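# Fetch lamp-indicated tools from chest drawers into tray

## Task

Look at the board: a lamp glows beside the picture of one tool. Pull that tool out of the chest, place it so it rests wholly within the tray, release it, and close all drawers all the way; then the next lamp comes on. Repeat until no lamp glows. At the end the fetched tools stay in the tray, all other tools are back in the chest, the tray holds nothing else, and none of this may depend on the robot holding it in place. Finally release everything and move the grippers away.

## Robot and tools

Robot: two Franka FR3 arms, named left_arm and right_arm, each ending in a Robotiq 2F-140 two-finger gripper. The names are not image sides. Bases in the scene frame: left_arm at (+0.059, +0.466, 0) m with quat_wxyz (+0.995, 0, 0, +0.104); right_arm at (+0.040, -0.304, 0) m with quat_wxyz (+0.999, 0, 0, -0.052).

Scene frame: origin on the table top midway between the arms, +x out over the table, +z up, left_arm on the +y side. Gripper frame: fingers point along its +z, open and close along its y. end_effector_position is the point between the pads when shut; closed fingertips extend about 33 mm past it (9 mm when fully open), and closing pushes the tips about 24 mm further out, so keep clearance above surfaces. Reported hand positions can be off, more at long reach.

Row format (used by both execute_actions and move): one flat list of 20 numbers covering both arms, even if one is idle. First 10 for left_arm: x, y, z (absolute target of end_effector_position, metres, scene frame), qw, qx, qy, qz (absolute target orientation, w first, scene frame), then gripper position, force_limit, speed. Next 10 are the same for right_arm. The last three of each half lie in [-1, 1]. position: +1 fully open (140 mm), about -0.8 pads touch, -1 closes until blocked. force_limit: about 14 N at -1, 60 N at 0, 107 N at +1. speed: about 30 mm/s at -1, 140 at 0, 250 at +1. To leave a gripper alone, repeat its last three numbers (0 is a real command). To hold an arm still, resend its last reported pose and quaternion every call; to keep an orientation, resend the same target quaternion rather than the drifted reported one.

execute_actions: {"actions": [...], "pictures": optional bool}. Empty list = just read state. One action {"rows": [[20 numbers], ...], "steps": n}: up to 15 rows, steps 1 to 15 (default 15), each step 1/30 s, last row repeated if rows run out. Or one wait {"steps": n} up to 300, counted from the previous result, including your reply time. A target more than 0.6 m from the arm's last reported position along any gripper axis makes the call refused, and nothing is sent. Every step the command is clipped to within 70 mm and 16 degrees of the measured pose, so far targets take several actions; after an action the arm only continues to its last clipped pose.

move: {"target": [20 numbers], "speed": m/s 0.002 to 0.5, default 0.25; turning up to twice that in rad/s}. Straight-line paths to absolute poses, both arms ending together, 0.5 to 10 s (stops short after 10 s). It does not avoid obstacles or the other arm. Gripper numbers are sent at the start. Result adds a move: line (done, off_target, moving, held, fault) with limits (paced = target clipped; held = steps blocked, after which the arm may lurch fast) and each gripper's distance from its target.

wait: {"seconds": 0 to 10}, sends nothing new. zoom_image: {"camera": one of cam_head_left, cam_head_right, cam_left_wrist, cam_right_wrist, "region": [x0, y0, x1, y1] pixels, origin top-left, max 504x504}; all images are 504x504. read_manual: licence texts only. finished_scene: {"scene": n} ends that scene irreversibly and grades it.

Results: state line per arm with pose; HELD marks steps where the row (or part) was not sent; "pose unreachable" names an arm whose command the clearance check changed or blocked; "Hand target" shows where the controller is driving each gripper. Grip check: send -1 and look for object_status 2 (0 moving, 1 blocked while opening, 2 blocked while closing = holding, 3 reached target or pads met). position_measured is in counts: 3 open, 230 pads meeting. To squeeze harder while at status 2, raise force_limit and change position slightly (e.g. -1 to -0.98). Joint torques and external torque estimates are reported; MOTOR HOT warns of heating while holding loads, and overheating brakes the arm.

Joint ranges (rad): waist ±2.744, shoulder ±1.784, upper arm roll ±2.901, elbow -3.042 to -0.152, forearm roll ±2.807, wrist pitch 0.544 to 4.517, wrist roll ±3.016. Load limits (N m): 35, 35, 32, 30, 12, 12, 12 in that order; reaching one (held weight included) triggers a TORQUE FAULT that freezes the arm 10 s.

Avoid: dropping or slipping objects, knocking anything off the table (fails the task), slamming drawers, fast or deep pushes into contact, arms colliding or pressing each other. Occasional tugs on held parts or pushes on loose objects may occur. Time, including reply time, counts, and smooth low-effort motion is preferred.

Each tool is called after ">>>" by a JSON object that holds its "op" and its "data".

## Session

>>> {"op": "execute_actions", "data": {"actions": []}}

Scene clock: 0.00 s of 15600.00 s.
left_arm: end_effector_position=(+0.1682, +0.7879, +0.3805) position_measured=3 object_status=3 end_effector_quat_wxyz=(-0.565, -0.419, +0.609, +0.368) | right_arm: end_effector_position=(+0.1775, -0.9415, +0.2636) position_measured=3 object_status=3 end_effector_quat_wxyz=(-0.098, -0.478, +0.866, +0.109)
Joint positions: left_arm=[ 0.546  0.194 -0.18  -1.97   0.777  0.845  0.986] | right_arm=[-1.133  0.508 -0.011 -1.236 -0.226  1.562 -0.667]
Joint velocities: left_arm=[ 0.001 -0.    -0.001 -0.002 -0.001 -0.    -0.001] | right_arm=[-0.     0.     0.     0.001 -0.     0.     0.003]
Joint torques (N m, as the joint torque sensors report them, + toward a larger angle): no reading
External joint torques (N m, as the arm's controller estimates them; a push from outside toward a larger angle lowers the number): no reading
Hand target (left_arm): +0.168, +0.788, +0.380; +0.565, +0.419, -0.609, -0.368
Hand target (right_arm): +0.178, -0.942, +0.264; -0.098, -0.478, +0.866, +0.109

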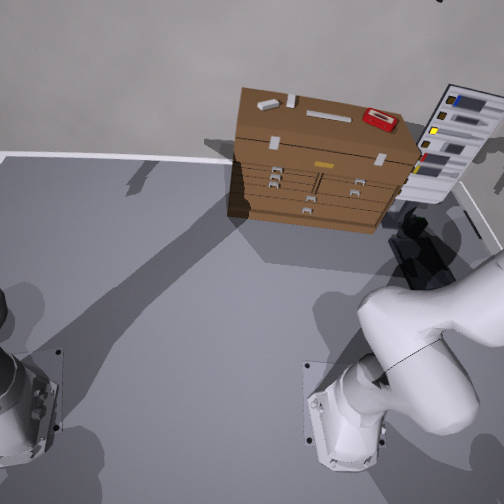

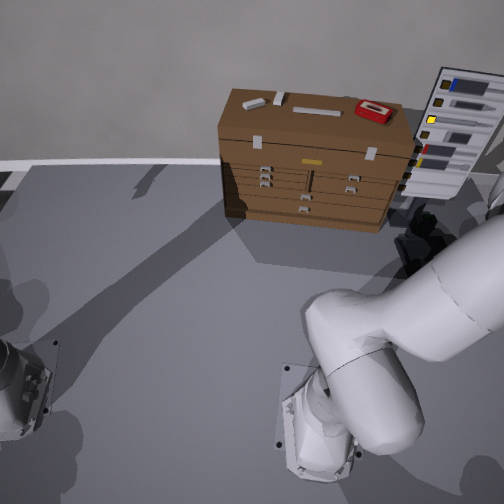

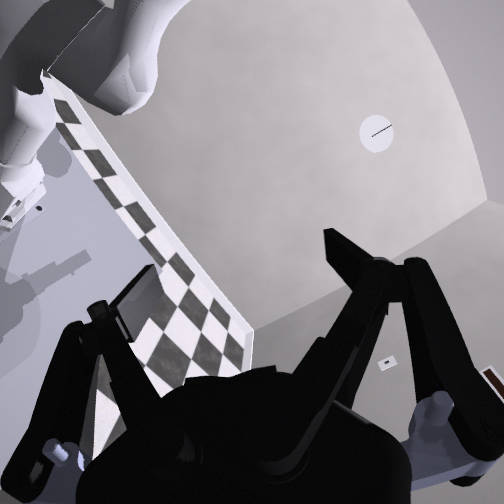

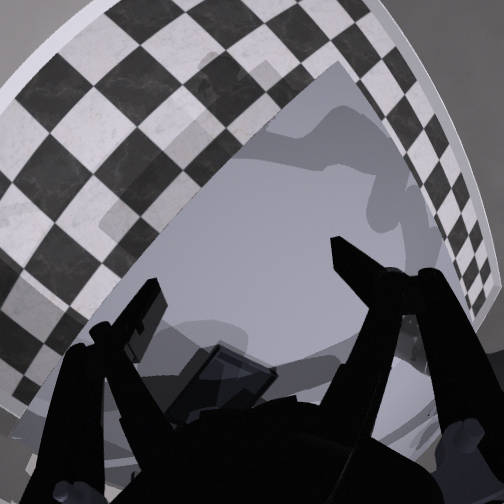

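>>> {"op": "zoom_image", "data": {"camera": "cam_head_right", "region": [380,60,504,290]}}

>>> {"op": "zoom_image", "data": {"camera": "cam_head_left", "region": [215,75,504,300]}}

Region (380, 60, 504, 290) of cam_head_right's 504x504 image, scaled by 2.191, with more detail than that image has; it fills the left 272 columns of this view, and the rest is white.

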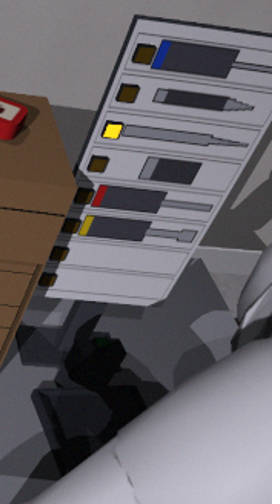

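Region (215, 75, 504, 300) of cam_head_left's 504x504 image, scaled by 1.744, with more detail than that image has.

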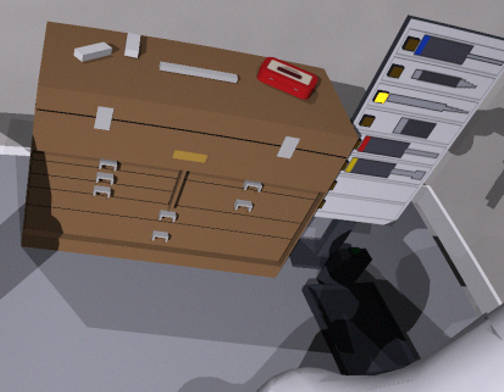

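>>> {"op": "move", "data": {"target": [0.1682,0.7879,0.3805,-0.565,-0.419,0.609,0.368,1,0,0,0.40,-0.60,0.30,0,0.996,0,0.087,-0.15,-0.3,0], "speed": 0.3}}

>>> {"op": "move", "data": {"target": [0.1682,0.7879,0.3805,-0.565,-0.419,0.609,0.368,1,0,0,0.52,-0.27,0.2,0,0.94,0,0.342,-0.15,-0.3,0], "speed": 0.2}}

Scene clock: 29.23 s of 15600.00 s.
left_arm: end_effector_position=(+0.1682, +0.7879, +0.3805) position_measured=3 object_status=3 end_effector_quat_wxyz=(-0.565, -0.419, +0.609, +0.368) | right_arm: end_effector_position=(+0.4073, -0.6059, +0.2963) position_measured=148 object_status=3 end_effector_quat_wxyz=(+0.003, +0.996, -0.004, +0.087)
Joint positions: left_arm=[ 0.546  0.194 -0.18  -1.97   0.777  0.845  0.986] | right_arm=[-0.566 -0.388 -0.074 -2.318  0.096  2.062 -2.343]
Joint velocities: left_arm=[ 0.     0.     0.     0.    -0.     0.    -0.001] | right_arm=[ 0.007 -0.001 -0.006 -0.    -0.    -0.    -0.029]
Joint torques (N m, as the joint torque sensors report them, + toward a larger angle): left_arm=[ -0.07 -35.15   0.57  20.93   2.48  -1.83   0.05] | right_arm=[  0.62 -19.89  -0.29  24.16   0.34   3.33  -0.56]
External joint torques (N m, as the arm's controller estimates them; a push from outside toward a larger angle lowers the number): left_arm=[-0.09 -0.84  0.98  0.93  0.11 -0.09 -0.01] | right_arm=[ 0.57 -1.01 -0.74 -0.53 -0.61  0.56 -0.57]
Hand target (left_arm): +0.168, +0.788, +0.381; +0.565, +0.419, -0.609, -0.368
Hand target (right_arm): +0.408, -0.607, +0.297; +0.005, +0.996, +0.004, +0.088
Off the commanded pose (left_arm): 0.000 m, 0 deg.
Off the commanded pose (right_arm): 0.010 m, 1 deg.
After step 90, 21.70 s passed at rest.
move: off_target (right_arm)

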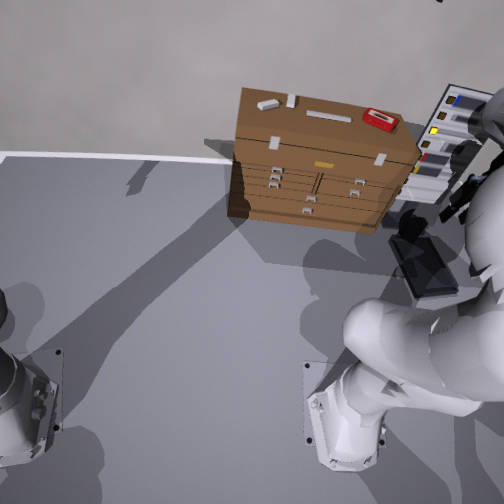

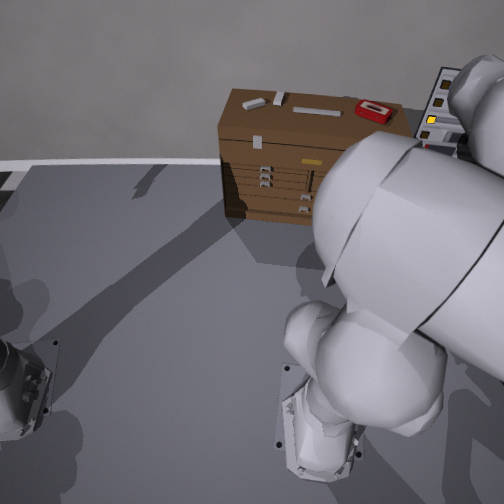

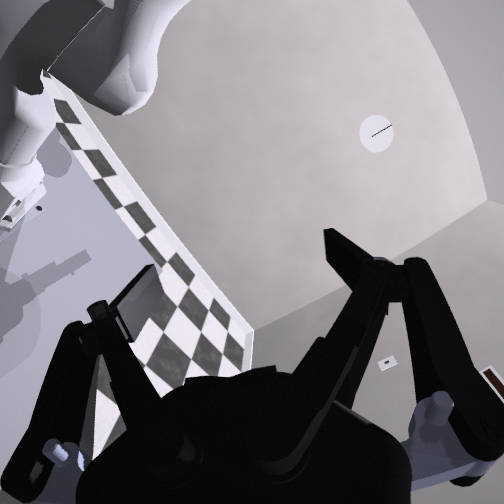

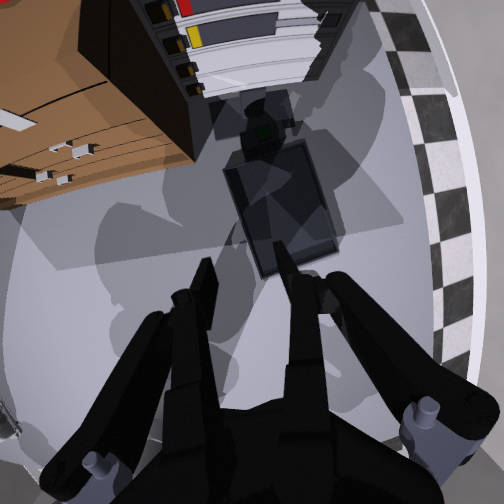

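Scene clock: 32.03 s of 15600.00 s.
left_arm: end_effector_position=(+0.1682, +0.7879, +0.3805) position_measured=3 object_status=3 end_effector_quat_wxyz=(-0.565, -0.419, +0.609, +0.368) | right_arm: end_effector_position=(+0.5297, -0.2689, +0.1987) position_measured=148 object_status=3 end_effector_quat_wxyz=(+0.002, +0.940, +0.004, +0.342)
Joint positions: left_arm=[ 0.546  0.194 -0.18  -1.97   0.777  0.845  0.986] | right_arm=[-0.014 -0.462  0.452 -2.926  0.894  3.184 -2.125]
Joint velocities: left_arm=[ 0.001 -0.001 -0.    -0.     0.001 -0.    -0.   ] | right_arm=[ 0.006  0.002 -0.007 -0.001 -0.     0.017  0.001]
Joint torques (N m, as the joint torque sensors report them, + toward a larger angle): left_arm=[ -0.21 -34.88   0.56  21.08   2.48  -1.8    0.07] | right_arm=[  1.37 -10.76  -3.4   20.38  -0.5    3.81  -0.22]
External joint torques (N m, as the arm's controller estimates them; a push from outside toward a larger angle lowers the number): left_arm=[-0.36 -0.37  0.84  1.03  0.09 -0.04  0.01] | right_arm=[ 1.39  0.6   0.08  0.28 -0.09  0.56 -0.24]
Hand target (left_arm): +0.168, +0.788, +0.381; +0.565, +0.419, -0.609, -0.368
Hand target (right_arm): +0.531, -0.270, +0.200; +0.004, +0.939, +0.004, +0.344
Off the commanded pose (left_arm): 0.000 m, 0 deg.
Off the commanded pose (right_arm): 0.010 m, 1 deg.
move: off_target (right_arm)

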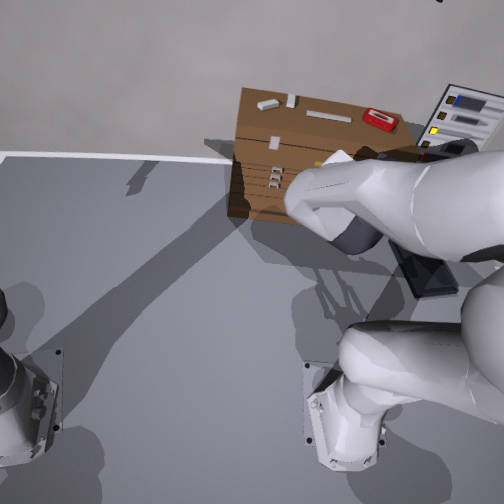

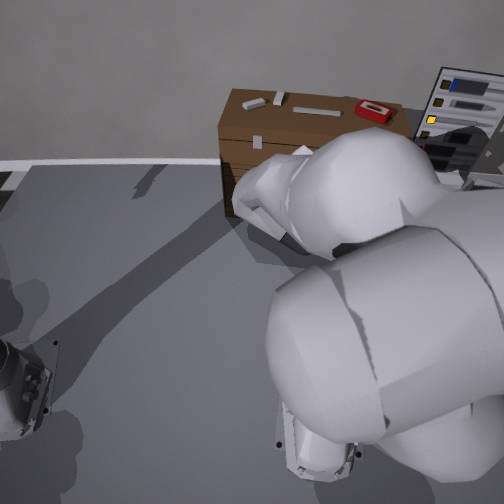

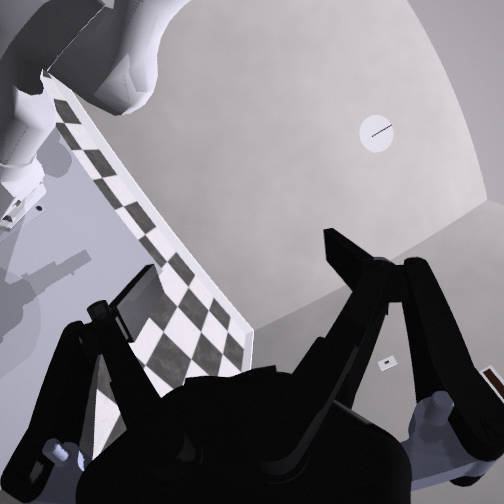

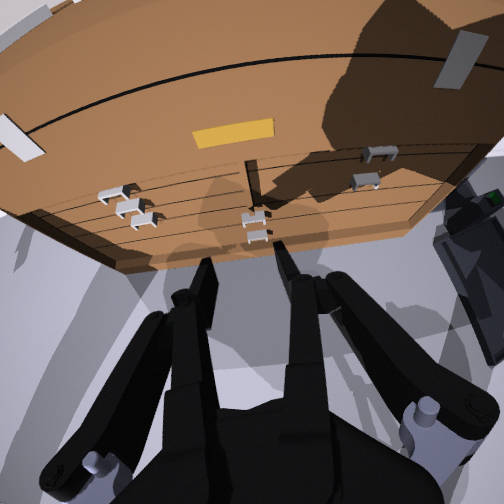

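>>> {"op": "move", "data": {"target": [0.1682,0.7879,0.3805,-0.565,-0.419,0.609,0.368,1,0,0,0.55,-0.286,0.133,0.015,0.939,-0.041,0.342,-0.15,-0.3,0], "speed": 0.1}}

Scene clock: 48.50 s of 15600.00 s.
left_arm: end_effector_position=(+0.1682, +0.7879, +0.3805) position_measured=3 object_status=3 end_effector_quat_wxyz=(-0.565, -0.419, +0.609, +0.368) | right_arm: end_effector_position=(+0.5487, -0.2870, +0.1316) position_measured=148 object_status=3 end_effector_quat_wxyz=(+0.023, +0.941, -0.029, +0.336)
Joint positions: left_arm=[ 0.546  0.194 -0.18  -1.97   0.777  0.845  0.986] | right_arm=[ 0.283 -0.117  0.106 -2.901  0.68   3.51  -1.946]
Joint velocities: left_arm=[-0.001 -0.     0.001  0.    -0.     0.001 -0.002] | right_arm=[ 0.072 -0.    -0.106 -0.026 -0.121  0.033  0.12 ]
Joint torques (N m, as the joint torque sensors report them, + toward a larger angle): left_arm=[ -0.08 -34.94   0.33  20.24   2.51  -1.84   0.  ] | right_arm=[  0.94 -18.96  -0.14  15.69  -1.51   3.77   0.14]
External joint torques (N m, as the arm's controller estimates them; a push from outside toward a larger angle lowers the number): left_arm=[-0.05 -0.54  0.78  0.22  0.14 -0.1  -0.06] | right_arm=[ 0.9   1.03 -0.1  -0.68 -1.09  0.36  0.12]
Hand target (left_arm): +0.168, +0.788, +0.381; +0.565, +0.419, -0.609, -0.368
Hand target (right_arm): +0.550, -0.286, +0.133; +0.018, +0.940, -0.042, +0.339
Off the commanded pose (left_arm): 0.000 m, 0 deg.
Off the commanded pose (right_arm): 0.002 m, 2 deg.
After step 90, 11.90 s passed at rest.
move: done

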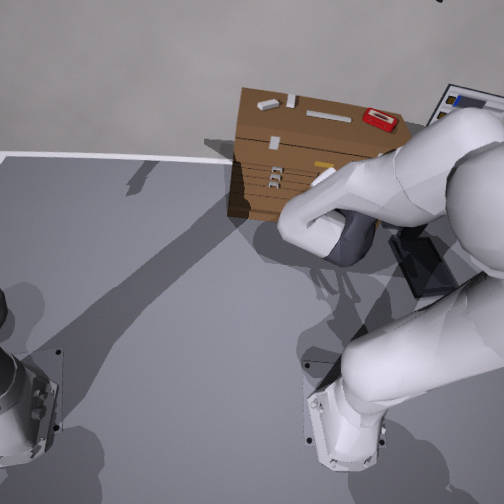

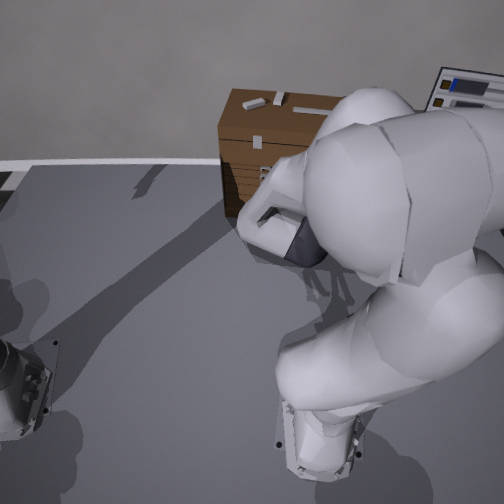

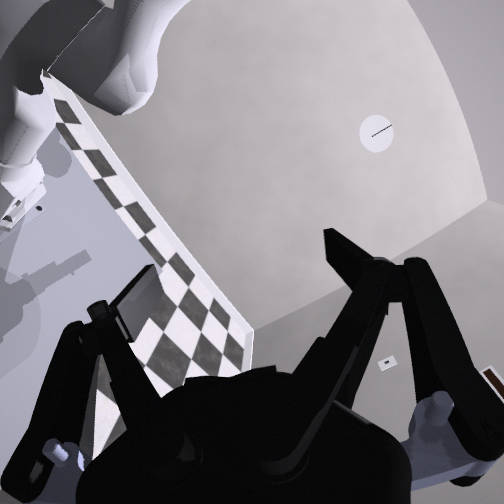

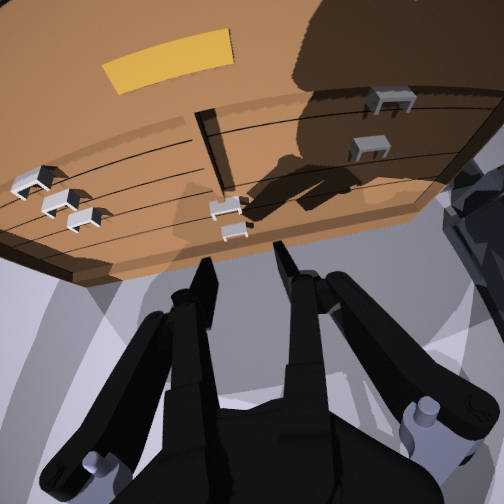

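>>> {"op": "move", "data": {"target": [0.1682,0.7879,0.3805,-0.565,-0.419,0.609,0.368,1,0,0,0.57,-0.284,0.133,0.015,0.939,-0.041,0.342,-0.15,-0.3,0], "speed": 0.03}}

Scene clock: 61.13 s of 15600.00 s.
left_arm: end_effector_position=(+0.1682, +0.7879, +0.3805) position_measured=3 object_status=3 end_effector_quat_wxyz=(-0.565, -0.419, +0.609, +0.368) | right_arm: end_effector_position=(+0.5690, -0.2849, +0.1326) position_measured=148 object_status=3 end_effector_quat_wxyz=(+0.017, +0.939, -0.038, +0.341)
Joint positions: left_arm=[ 0.546  0.194 -0.18  -1.97   0.777  0.845  0.986] | right_arm=[ 0.289 -0.067  0.079 -2.849  0.638  3.515 -1.905]
Joint velocities: left_arm=[ 0.002 -0.001  0.    -0.    -0.     0.    -0.   ] | right_arm=[ 0.001  0.003 -0.005  0.002 -0.008  0.001  0.006]
Joint torques (N m, as the joint torque sensors report them, + toward a larger angle): left_arm=[ -0.37 -35.04   0.64  20.55   2.54  -1.81   0.07] | right_arm=[  0.33 -20.53  -0.08  17.82  -1.37   3.55   0.36]
External joint torques (N m, as the arm's controller estimates them; a push from outside toward a larger angle lowers the number): left_arm=[-0.54 -0.82  0.9   0.59  0.17 -0.07  0.01] | right_arm=[ 0.32  1.3  -0.06  1.49 -0.95  0.14  0.34]
Hand target (left_arm): +0.168, +0.788, +0.381; +0.565, +0.419, -0.609, -0.368
Hand target (right_arm): +0.570, -0.285, +0.133; +0.016, +0.939, -0.041, +0.342
Off the commanded pose (left_arm): 0.000 m, 0 deg.
Off the commanded pose (right_arm): 0.001 m, 0 deg.
After step 90, 8.70 s passed at rest.
move: done

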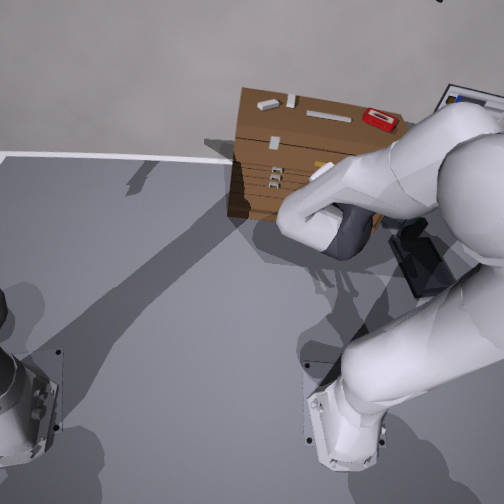

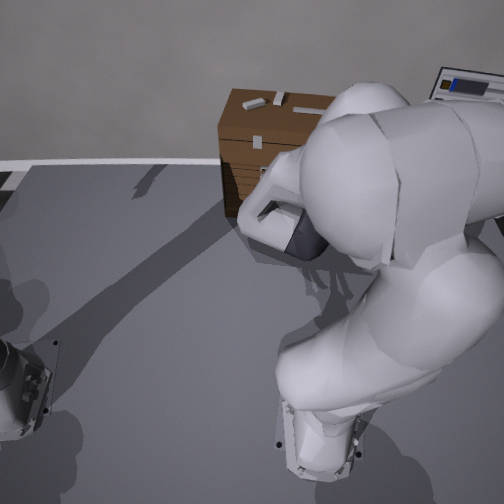

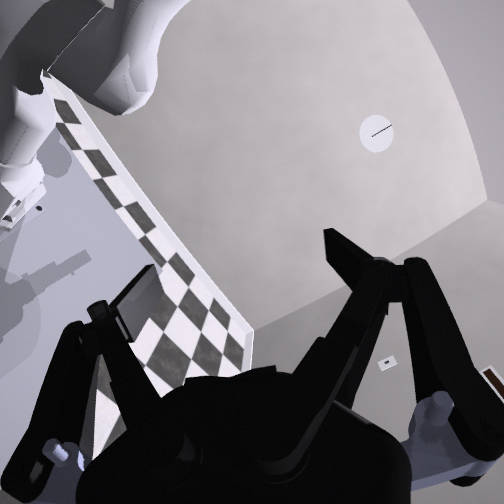

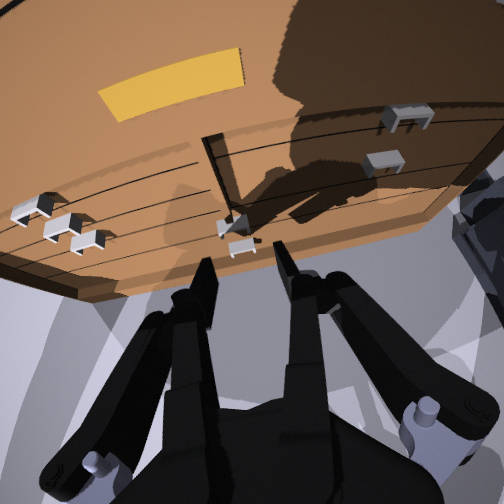

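>>> {"op": "move", "data": {"target": [0.1682,0.7879,0.3805,-0.565,-0.419,0.609,0.368,1,0,0,0.587,-0.282,0.133,0.015,0.939,-0.041,0.342,-0.15,-0.3,0], "speed": 0.015}}

>>> {"op": "zoom_image", "data": {"camera": "cam_right_wrist", "region": [170,180,320,330]}}

Scene clock: 72.60 s of 15600.00 s.
left_arm: end_effector_position=(+0.1682, +0.7879, +0.3805) position_measured=3 object_status=3 end_effector_quat_wxyz=(-0.565, -0.419, +0.609, +0.368) | right_arm: end_effector_position=(+0.5877, -0.2813, +0.1347) position_measured=148 object_status=3 end_effector_quat_wxyz=(+0.014, +0.938, -0.043, +0.345)
Joint positions: left_arm=[ 0.546  0.194 -0.18  -1.97   0.777  0.845  0.986] | right_arm=[ 0.287 -0.026  0.078 -2.793  0.647  3.511 -1.91 ]
Joint velocities: left_arm=[ 0.    -0.002  0.001 -0.001  0.     0.     0.001] | right_arm=[ 0.001  0.003 -0.     0.005  0.006 -0.002 -0.009]
Joint torques (N m, as the joint torque sensors report them, + toward a larger angle): left_arm=[  0.31 -34.73   0.46  20.59   2.44  -1.75   0.04] | right_arm=[ -1.47 -22.48   0.48  17.67   0.27   2.63  -0.57]
External joint torques (N m, as the arm's controller estimates them; a push from outside toward a larger angle lowers the number): left_arm=[ 0.21 -0.44  0.79  0.62  0.06  0.   -0.02] | right_arm=[-1.49  1.02  0.48  1.07  0.73 -0.77 -0.58]
Hand target (left_arm): +0.168, +0.788, +0.381; +0.565, +0.419, -0.609, -0.368
Hand target (right_arm): +0.587, -0.282, +0.133; +0.015, +0.939, -0.041, +0.342
Off the commanded pose (left_arm): 0.000 m, 0 deg.
Off the commanded pose (right_arm): 0.002 m, 0 deg.
After step 90, 7.03 s passed at rest.
move: done

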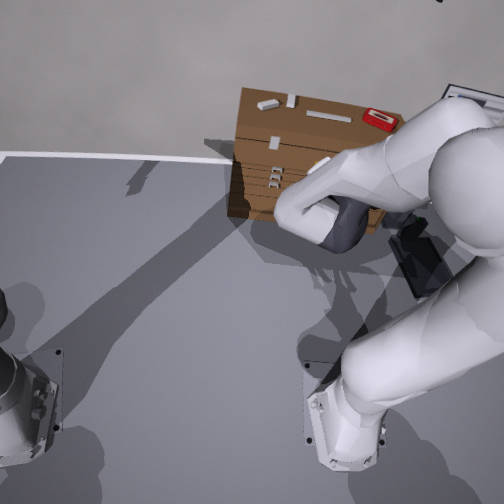

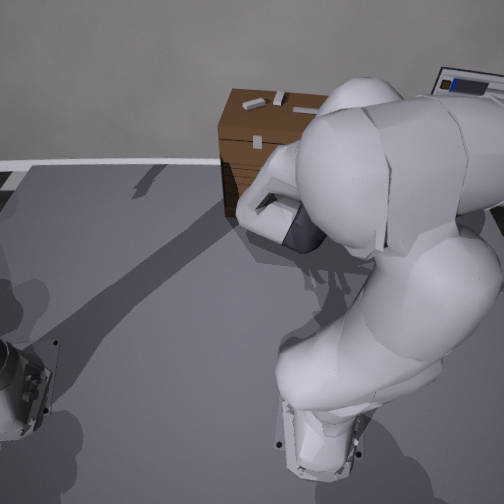

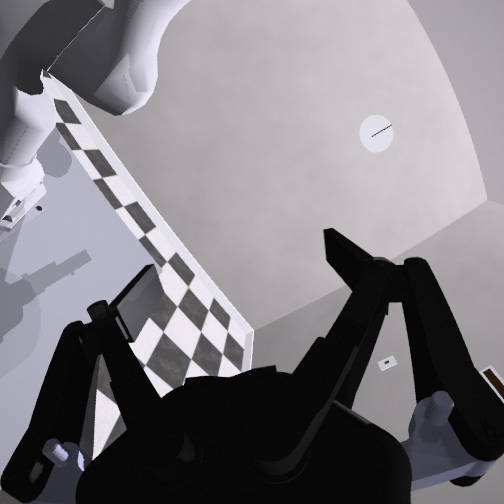

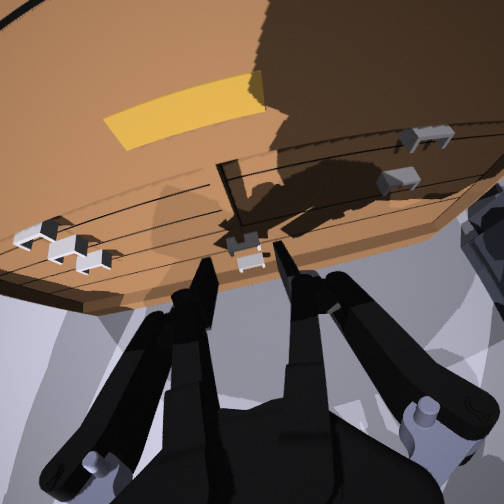

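Region (170, 180, 320, 330) of cam_right_wrist's 504x504 image, scaled by 3.360, with more detail than that image has.

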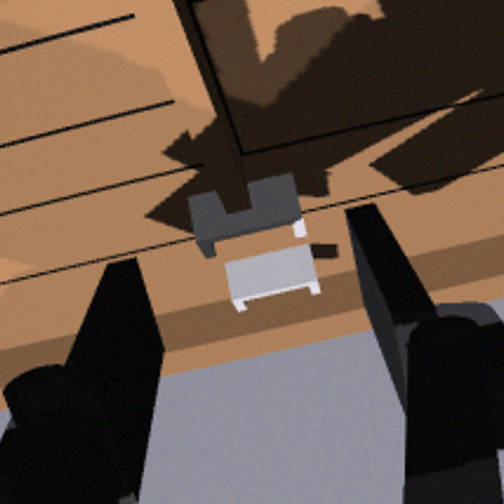

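>>> {"op": "move", "data": {"target": [0.1682,0.7879,0.3805,-0.565,-0.419,0.609,0.368,1,0,0,0.602,-0.285,0.132,0.015,0.939,-0.041,0.342,-0.15,-0.3,0], "speed": 0.01}}

Scene clock: 81.63 s of 15600.00 s.
left_arm: end_effector_position=(+0.1682, +0.7879, +0.3805) position_measured=3 object_status=3 end_effector_quat_wxyz=(-0.565, -0.419, +0.609, +0.368) | right_arm: end_effector_position=(+0.6016, -0.2848, +0.1336) position_measured=148 object_status=3 end_effector_quat_wxyz=(+0.014, +0.938, -0.045, +0.344)
Joint positions: left_arm=[ 0.546  0.194 -0.18  -1.97   0.777  0.845  0.986] | right_arm=[ 0.28   0.007  0.066 -2.751  0.639  3.501 -1.916]
Joint velocities: left_arm=[ 0.001 -0.001  0.002 -0.     0.001 -0.    -0.001] | right_arm=[ 0.001  0.001 -0.001  0.001 -0.    -0.002 -0.007]
Joint torques (N m, as the joint torque sensors report them, + toward a larger angle): left_arm=[ -0.02 -35.08   0.34  20.79   2.5   -1.77   0.03] | right_arm=[ -1.58 -22.41  -0.36  17.98  -1.48   2.51  -0.48]
External joint torques (N m, as the arm's controller estimates them; a push from outside toward a larger angle lowers the number): left_arm=[-0.1  -0.88  0.69  0.86  0.13 -0.03 -0.03] | right_arm=[-1.56  2.36 -0.35  1.26 -1.03 -0.88 -0.5 ]
Hand target (left_arm): +0.168, +0.788, +0.381; +0.565, +0.419, -0.609, -0.368
Hand target (right_arm): +0.602, -0.285, +0.132; +0.015, +0.939, -0.041, +0.342
Off the commanded pose (left_arm): 0.000 m, 0 deg.
Off the commanded pose (right_arm): 0.002 m, 1 deg.
After step 90, 4.30 s passed at rest.
move: done

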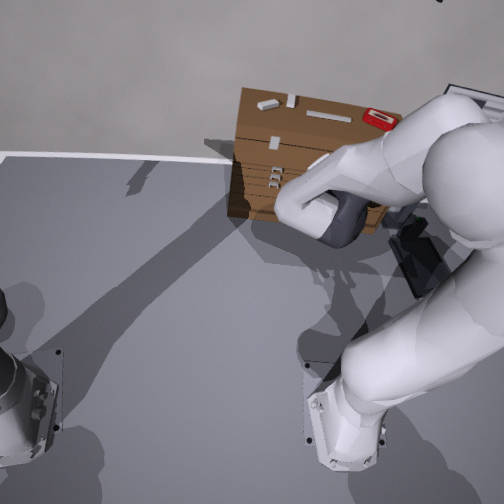

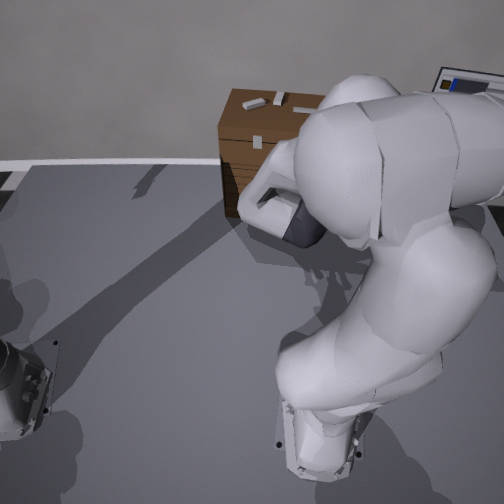

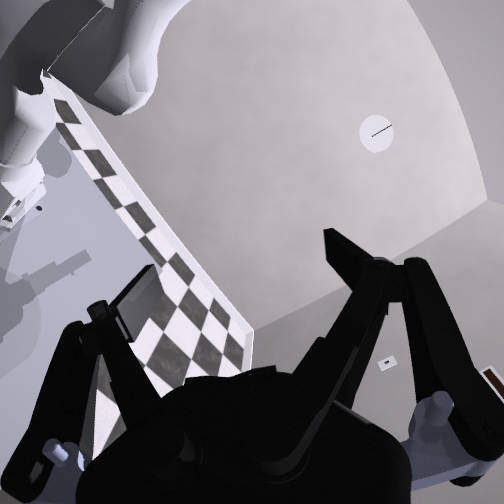

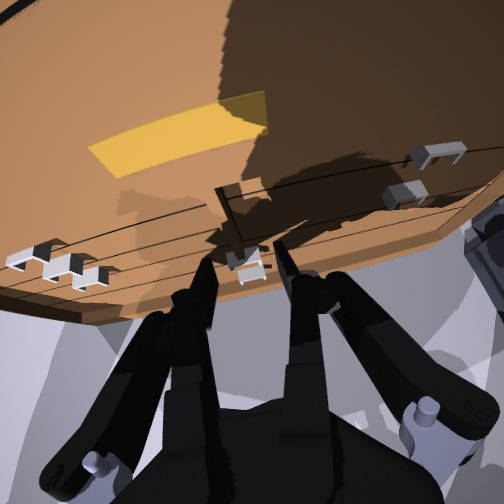

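Try gripping.

>>> {"op": "move", "data": {"target": [0.1682,0.7879,0.3805,-0.565,-0.419,0.609,0.368,1,0,0,0.602,-0.285,0.132,0.015,0.939,-0.041,0.342,-1,-0.3,-0.6], "speed": 0.01}}

>>> {"op": "move", "data": {"target": [0.1682,0.7879,0.3805,-0.565,-0.419,0.609,0.368,1,0,0,0.55,-0.281,0.133,0.015,0.939,-0.041,0.342,-1,-0.3,-0.6], "speed": 0.03}}

Scene clock: 89.40 s of 15600.00 s.
left_arm: end_effector_position=(+0.1682, +0.7879, +0.3805) position_measured=3 object_status=3 end_effector_quat_wxyz=(-0.565, -0.419, +0.609, +0.368) | right_arm: end_effector_position=(+0.6009, -0.2852, +0.1326) position_measured=192 object_status=2 end_effector_quat_wxyz=(+0.015, +0.938, -0.044, +0.343)
Joint positions: left_arm=[ 0.546  0.194 -0.18  -1.97   0.777  0.845  0.986] | right_arm=[ 0.279  0.008  0.066 -2.752  0.639  3.499 -1.92 ]
Joint velocities: left_arm=[ 0.    -0.    -0.     0.001  0.    -0.     0.001] | right_arm=[-0.001  0.001 -0.     0.    -0.001 -0.    -0.   ]
Joint torques (N m, as the joint torque sensors report them, + toward a larger angle): left_arm=[ -0.37 -35.14   0.41  20.84   2.53  -1.79   0.1 ] | right_arm=[ -1.06 -22.71   0.49  19.22  -0.98   2.84  -0.33]
External joint torques (N m, as the arm's controller estimates them; a push from outside toward a larger angle lowers the number): left_arm=[-0.33 -0.71  0.87  0.78  0.16 -0.05  0.04] | right_arm=[-0.98  2.03  0.57  2.53 -0.54 -0.55 -0.35]
Hand target (left_arm): +0.168, +0.788, +0.381; +0.565, +0.419, -0.609, -0.368
Hand target (right_arm): +0.602, -0.285, +0.132; +0.015, +0.939, -0.041, +0.342
Off the commanded pose (left_arm): 0.000 m, 0 deg.
Off the commanded pose (right_arm): 0.001 m, 0 deg.
After step 90, 4.07 s passed at rest.
move: done

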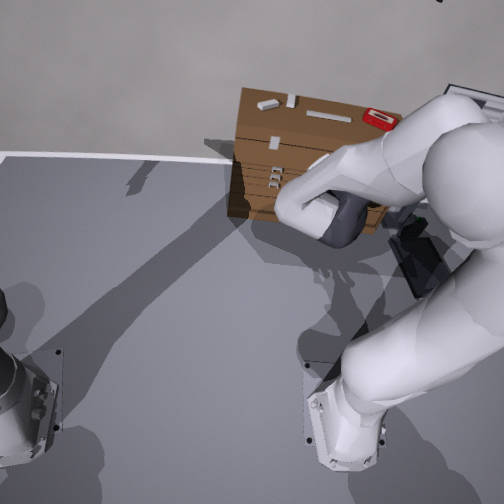

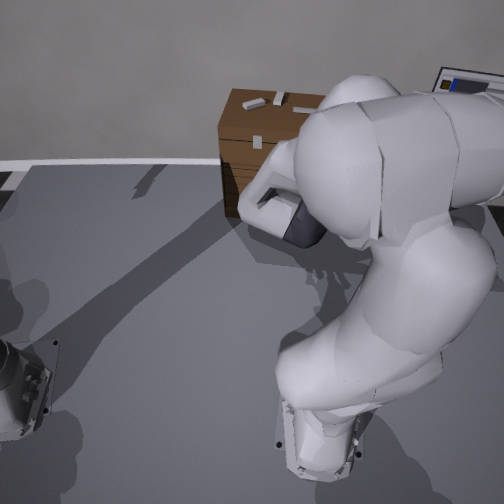

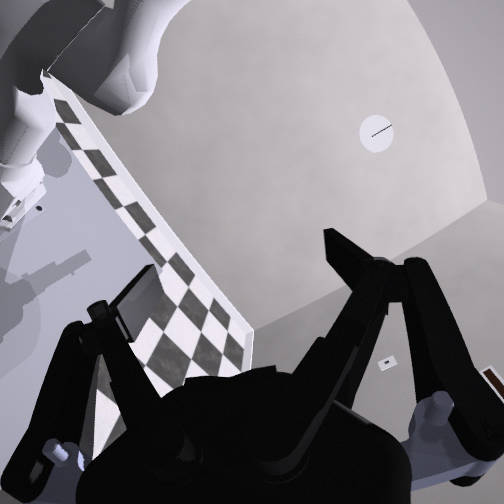

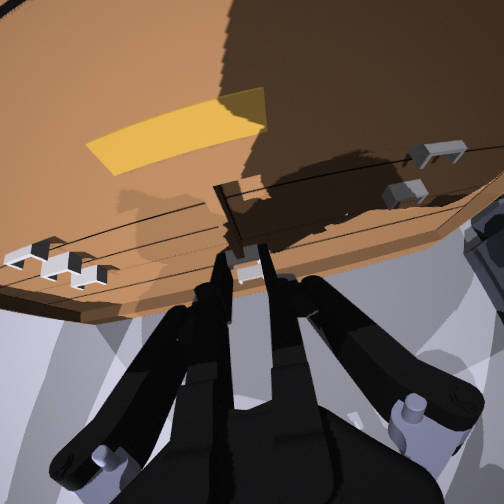

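Scene clock: 91.37 s of 15600.00 s.
left_arm: end_effector_position=(+0.1682, +0.7879, +0.3805) position_measured=3 object_status=3 end_effector_quat_wxyz=(-0.565, -0.419, +0.609, +0.368) | right_arm: end_effector_position=(+0.5511, -0.2795, +0.1327) position_measured=192 object_status=2 end_effector_quat_wxyz=(+0.014, +0.939, -0.039, +0.341)
Joint positions: left_arm=[ 0.546  0.194 -0.18  -1.97   0.777  0.845  0.986] | right_arm=[ 0.305 -0.109  0.093 -2.901  0.654  3.526 -1.889]
Joint velocities: left_arm=[-0.    -0.001 -0.001 -0.     0.     0.    -0.001] | right_arm=[ 0.    -0.003  0.003 -0.004  0.004  0.002  0.003]
Joint torques (N m, as the joint torque sensors report them, + toward a larger angle): left_arm=[  0.08 -34.89   0.74  20.93   2.47  -1.8    0.09] | right_arm=[  0.37 -21.82   1.09  13.48   0.31   3.83  -0.14]
External joint torques (N m, as the arm's controller estimates them; a push from outside toward a larger angle lowers the number): left_arm=[ 0.11 -0.57  1.19  0.93  0.1  -0.06  0.03] | right_arm=[ 0.42 -1.72  1.23 -2.65  0.71  0.41 -0.16]
Hand target (left_arm): +0.168, +0.788, +0.381; +0.565, +0.419, -0.609, -0.368
Hand target (right_arm): +0.550, -0.280, +0.133; +0.015, +0.939, -0.041, +0.342
Off the commanded pose (left_arm): 0.000 m, 0 deg.
Off the commanded pose (right_arm): 0.002 m, 0 deg.
move: done

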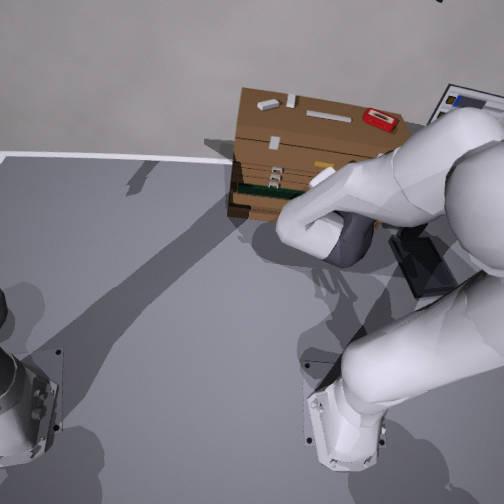

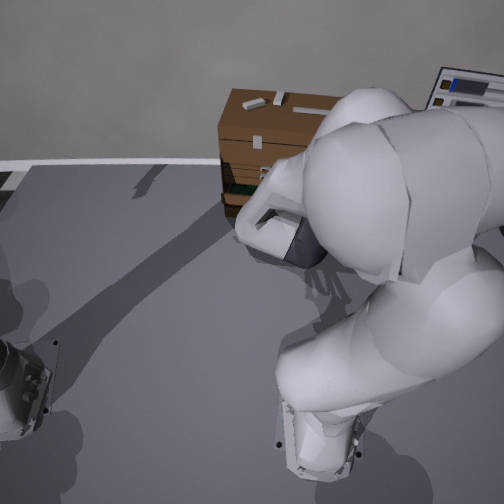

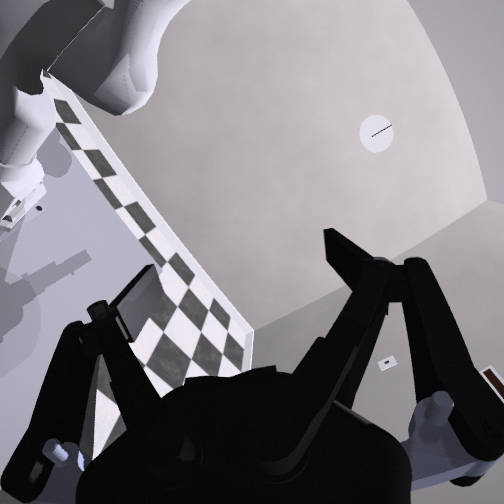

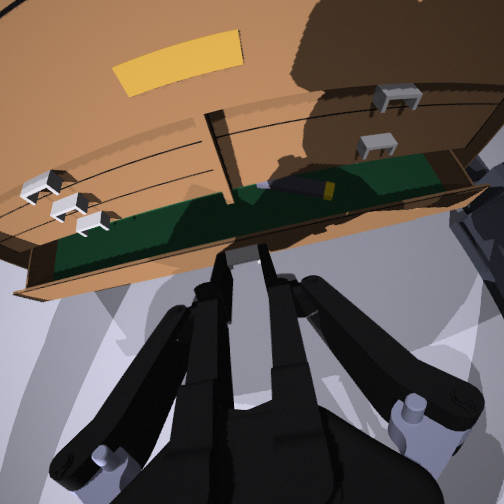

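>>> {"op": "execute_actions", "data": {"actions": []}}

Scene clock: 121.47 s of 15600.00 s.
left_arm: end_effector_position=(+0.1682, +0.7879, +0.3805) position_measured=3 object_status=3 end_effector_quat_wxyz=(-0.565, -0.419, +0.609, +0.368) | right_arm: end_effector_position=(+0.5510, -0.2794, +0.1327) position_measured=192 object_status=2 end_effector_quat_wxyz=(+0.014, +0.939, -0.039, +0.341)
Joint positions: left_arm=[ 0.546  0.194 -0.18  -1.97   0.777  0.845  0.986] | right_arm=[ 0.305 -0.109  0.093 -2.902  0.655  3.526 -1.888]
Joint velocities: left_arm=[-0.002  0.001  0.001  0.     0.001 -0.001  0.001] | right_arm=[ 0.001 -0.    -0.001  0.001 -0.     0.     0.001]
Joint torques (N m, as the joint torque sensors report them, + toward a larger angle): left_arm=[  0.08 -35.22   0.58  20.38   2.44  -1.79   0.11] | right_arm=[  0.34 -21.21   1.47  14.29   0.31   3.81  -0.01]
External joint torques (N m, as the arm's controller estimates them; a push from outside toward a larger angle lowers the number): left_arm=[ 0.08 -1.08  1.    0.47  0.08 -0.05  0.05] | right_arm=[ 0.33 -1.02  1.55 -1.88  0.73  0.38 -0.03]
Hand target (left_arm): +0.168, +0.788, +0.381; +0.565, +0.419, -0.609, -0.368
Hand target (right_arm): +0.550, -0.280, +0.133; +0.015, +0.939, -0.041, +0.342
Off the commanded pose (left_arm): 0.000 m, 0 deg.
Off the commanded pose (right_arm): 0.002 m, 0 deg.
Steps of this call (steps 1 to 90: nothing new was sent; then 27.10 s passed at rest). Readings (end_effector_position | what the end effector reports):
1: left_arm (+0.1682, +0.7879, +0.3805) | right_arm (+0.5511, -0.2795, +0.1327) | left_arm position_measured=3 object_status=3 | right_arm position_measured=192 object_status=2
2: left_arm (+0.1682, +0.7879, +0.3805) | right_arm (+0.5511, -0.2795, +0.1327) | left_arm position_measured=3 object_status=3 | right_arm position_measured=192 object_status=2
4: left_arm (+0.1682, +0.7879, +0.3805) | right_arm (+0.5510, -0.2795, +0.1327) | left_arm position_measured=3 object_status=3 | right_arm position_measured=192 object_status=2
8: left_arm (+0.1682, +0.7879, +0.3805) | right_arm (+0.5510, -0.2794, +0.1327) | left_arm position_measured=3 object_status=3 | right_arm position_measured=192 object_status=2
90: the state above

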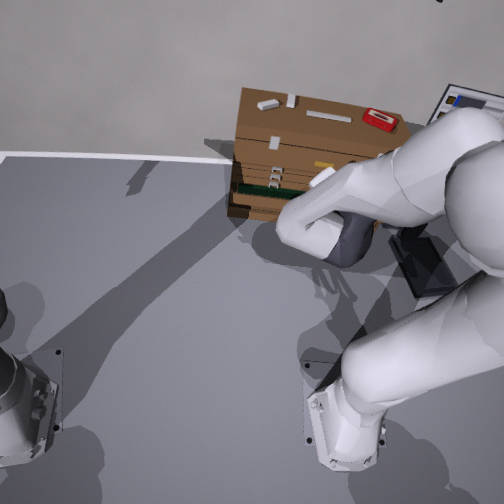

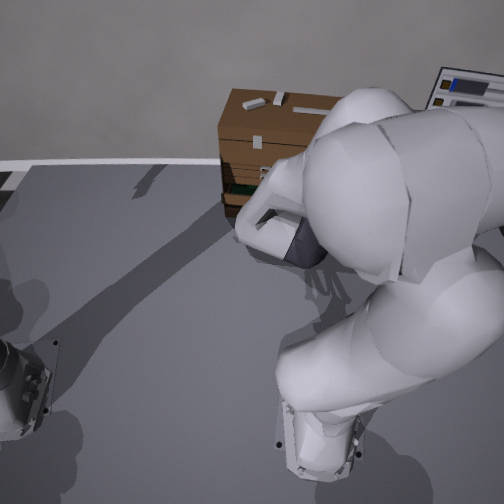

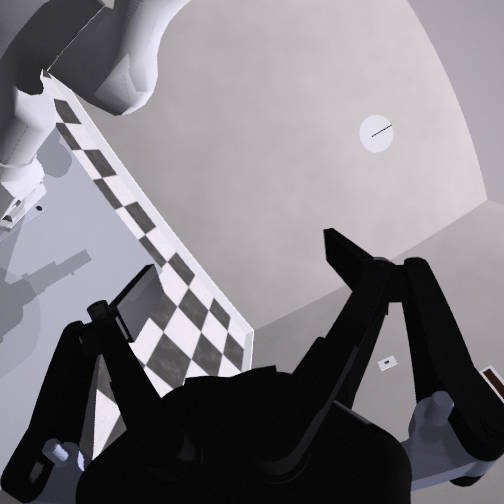

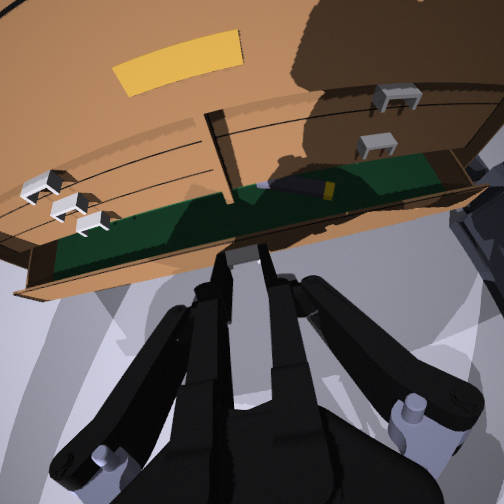

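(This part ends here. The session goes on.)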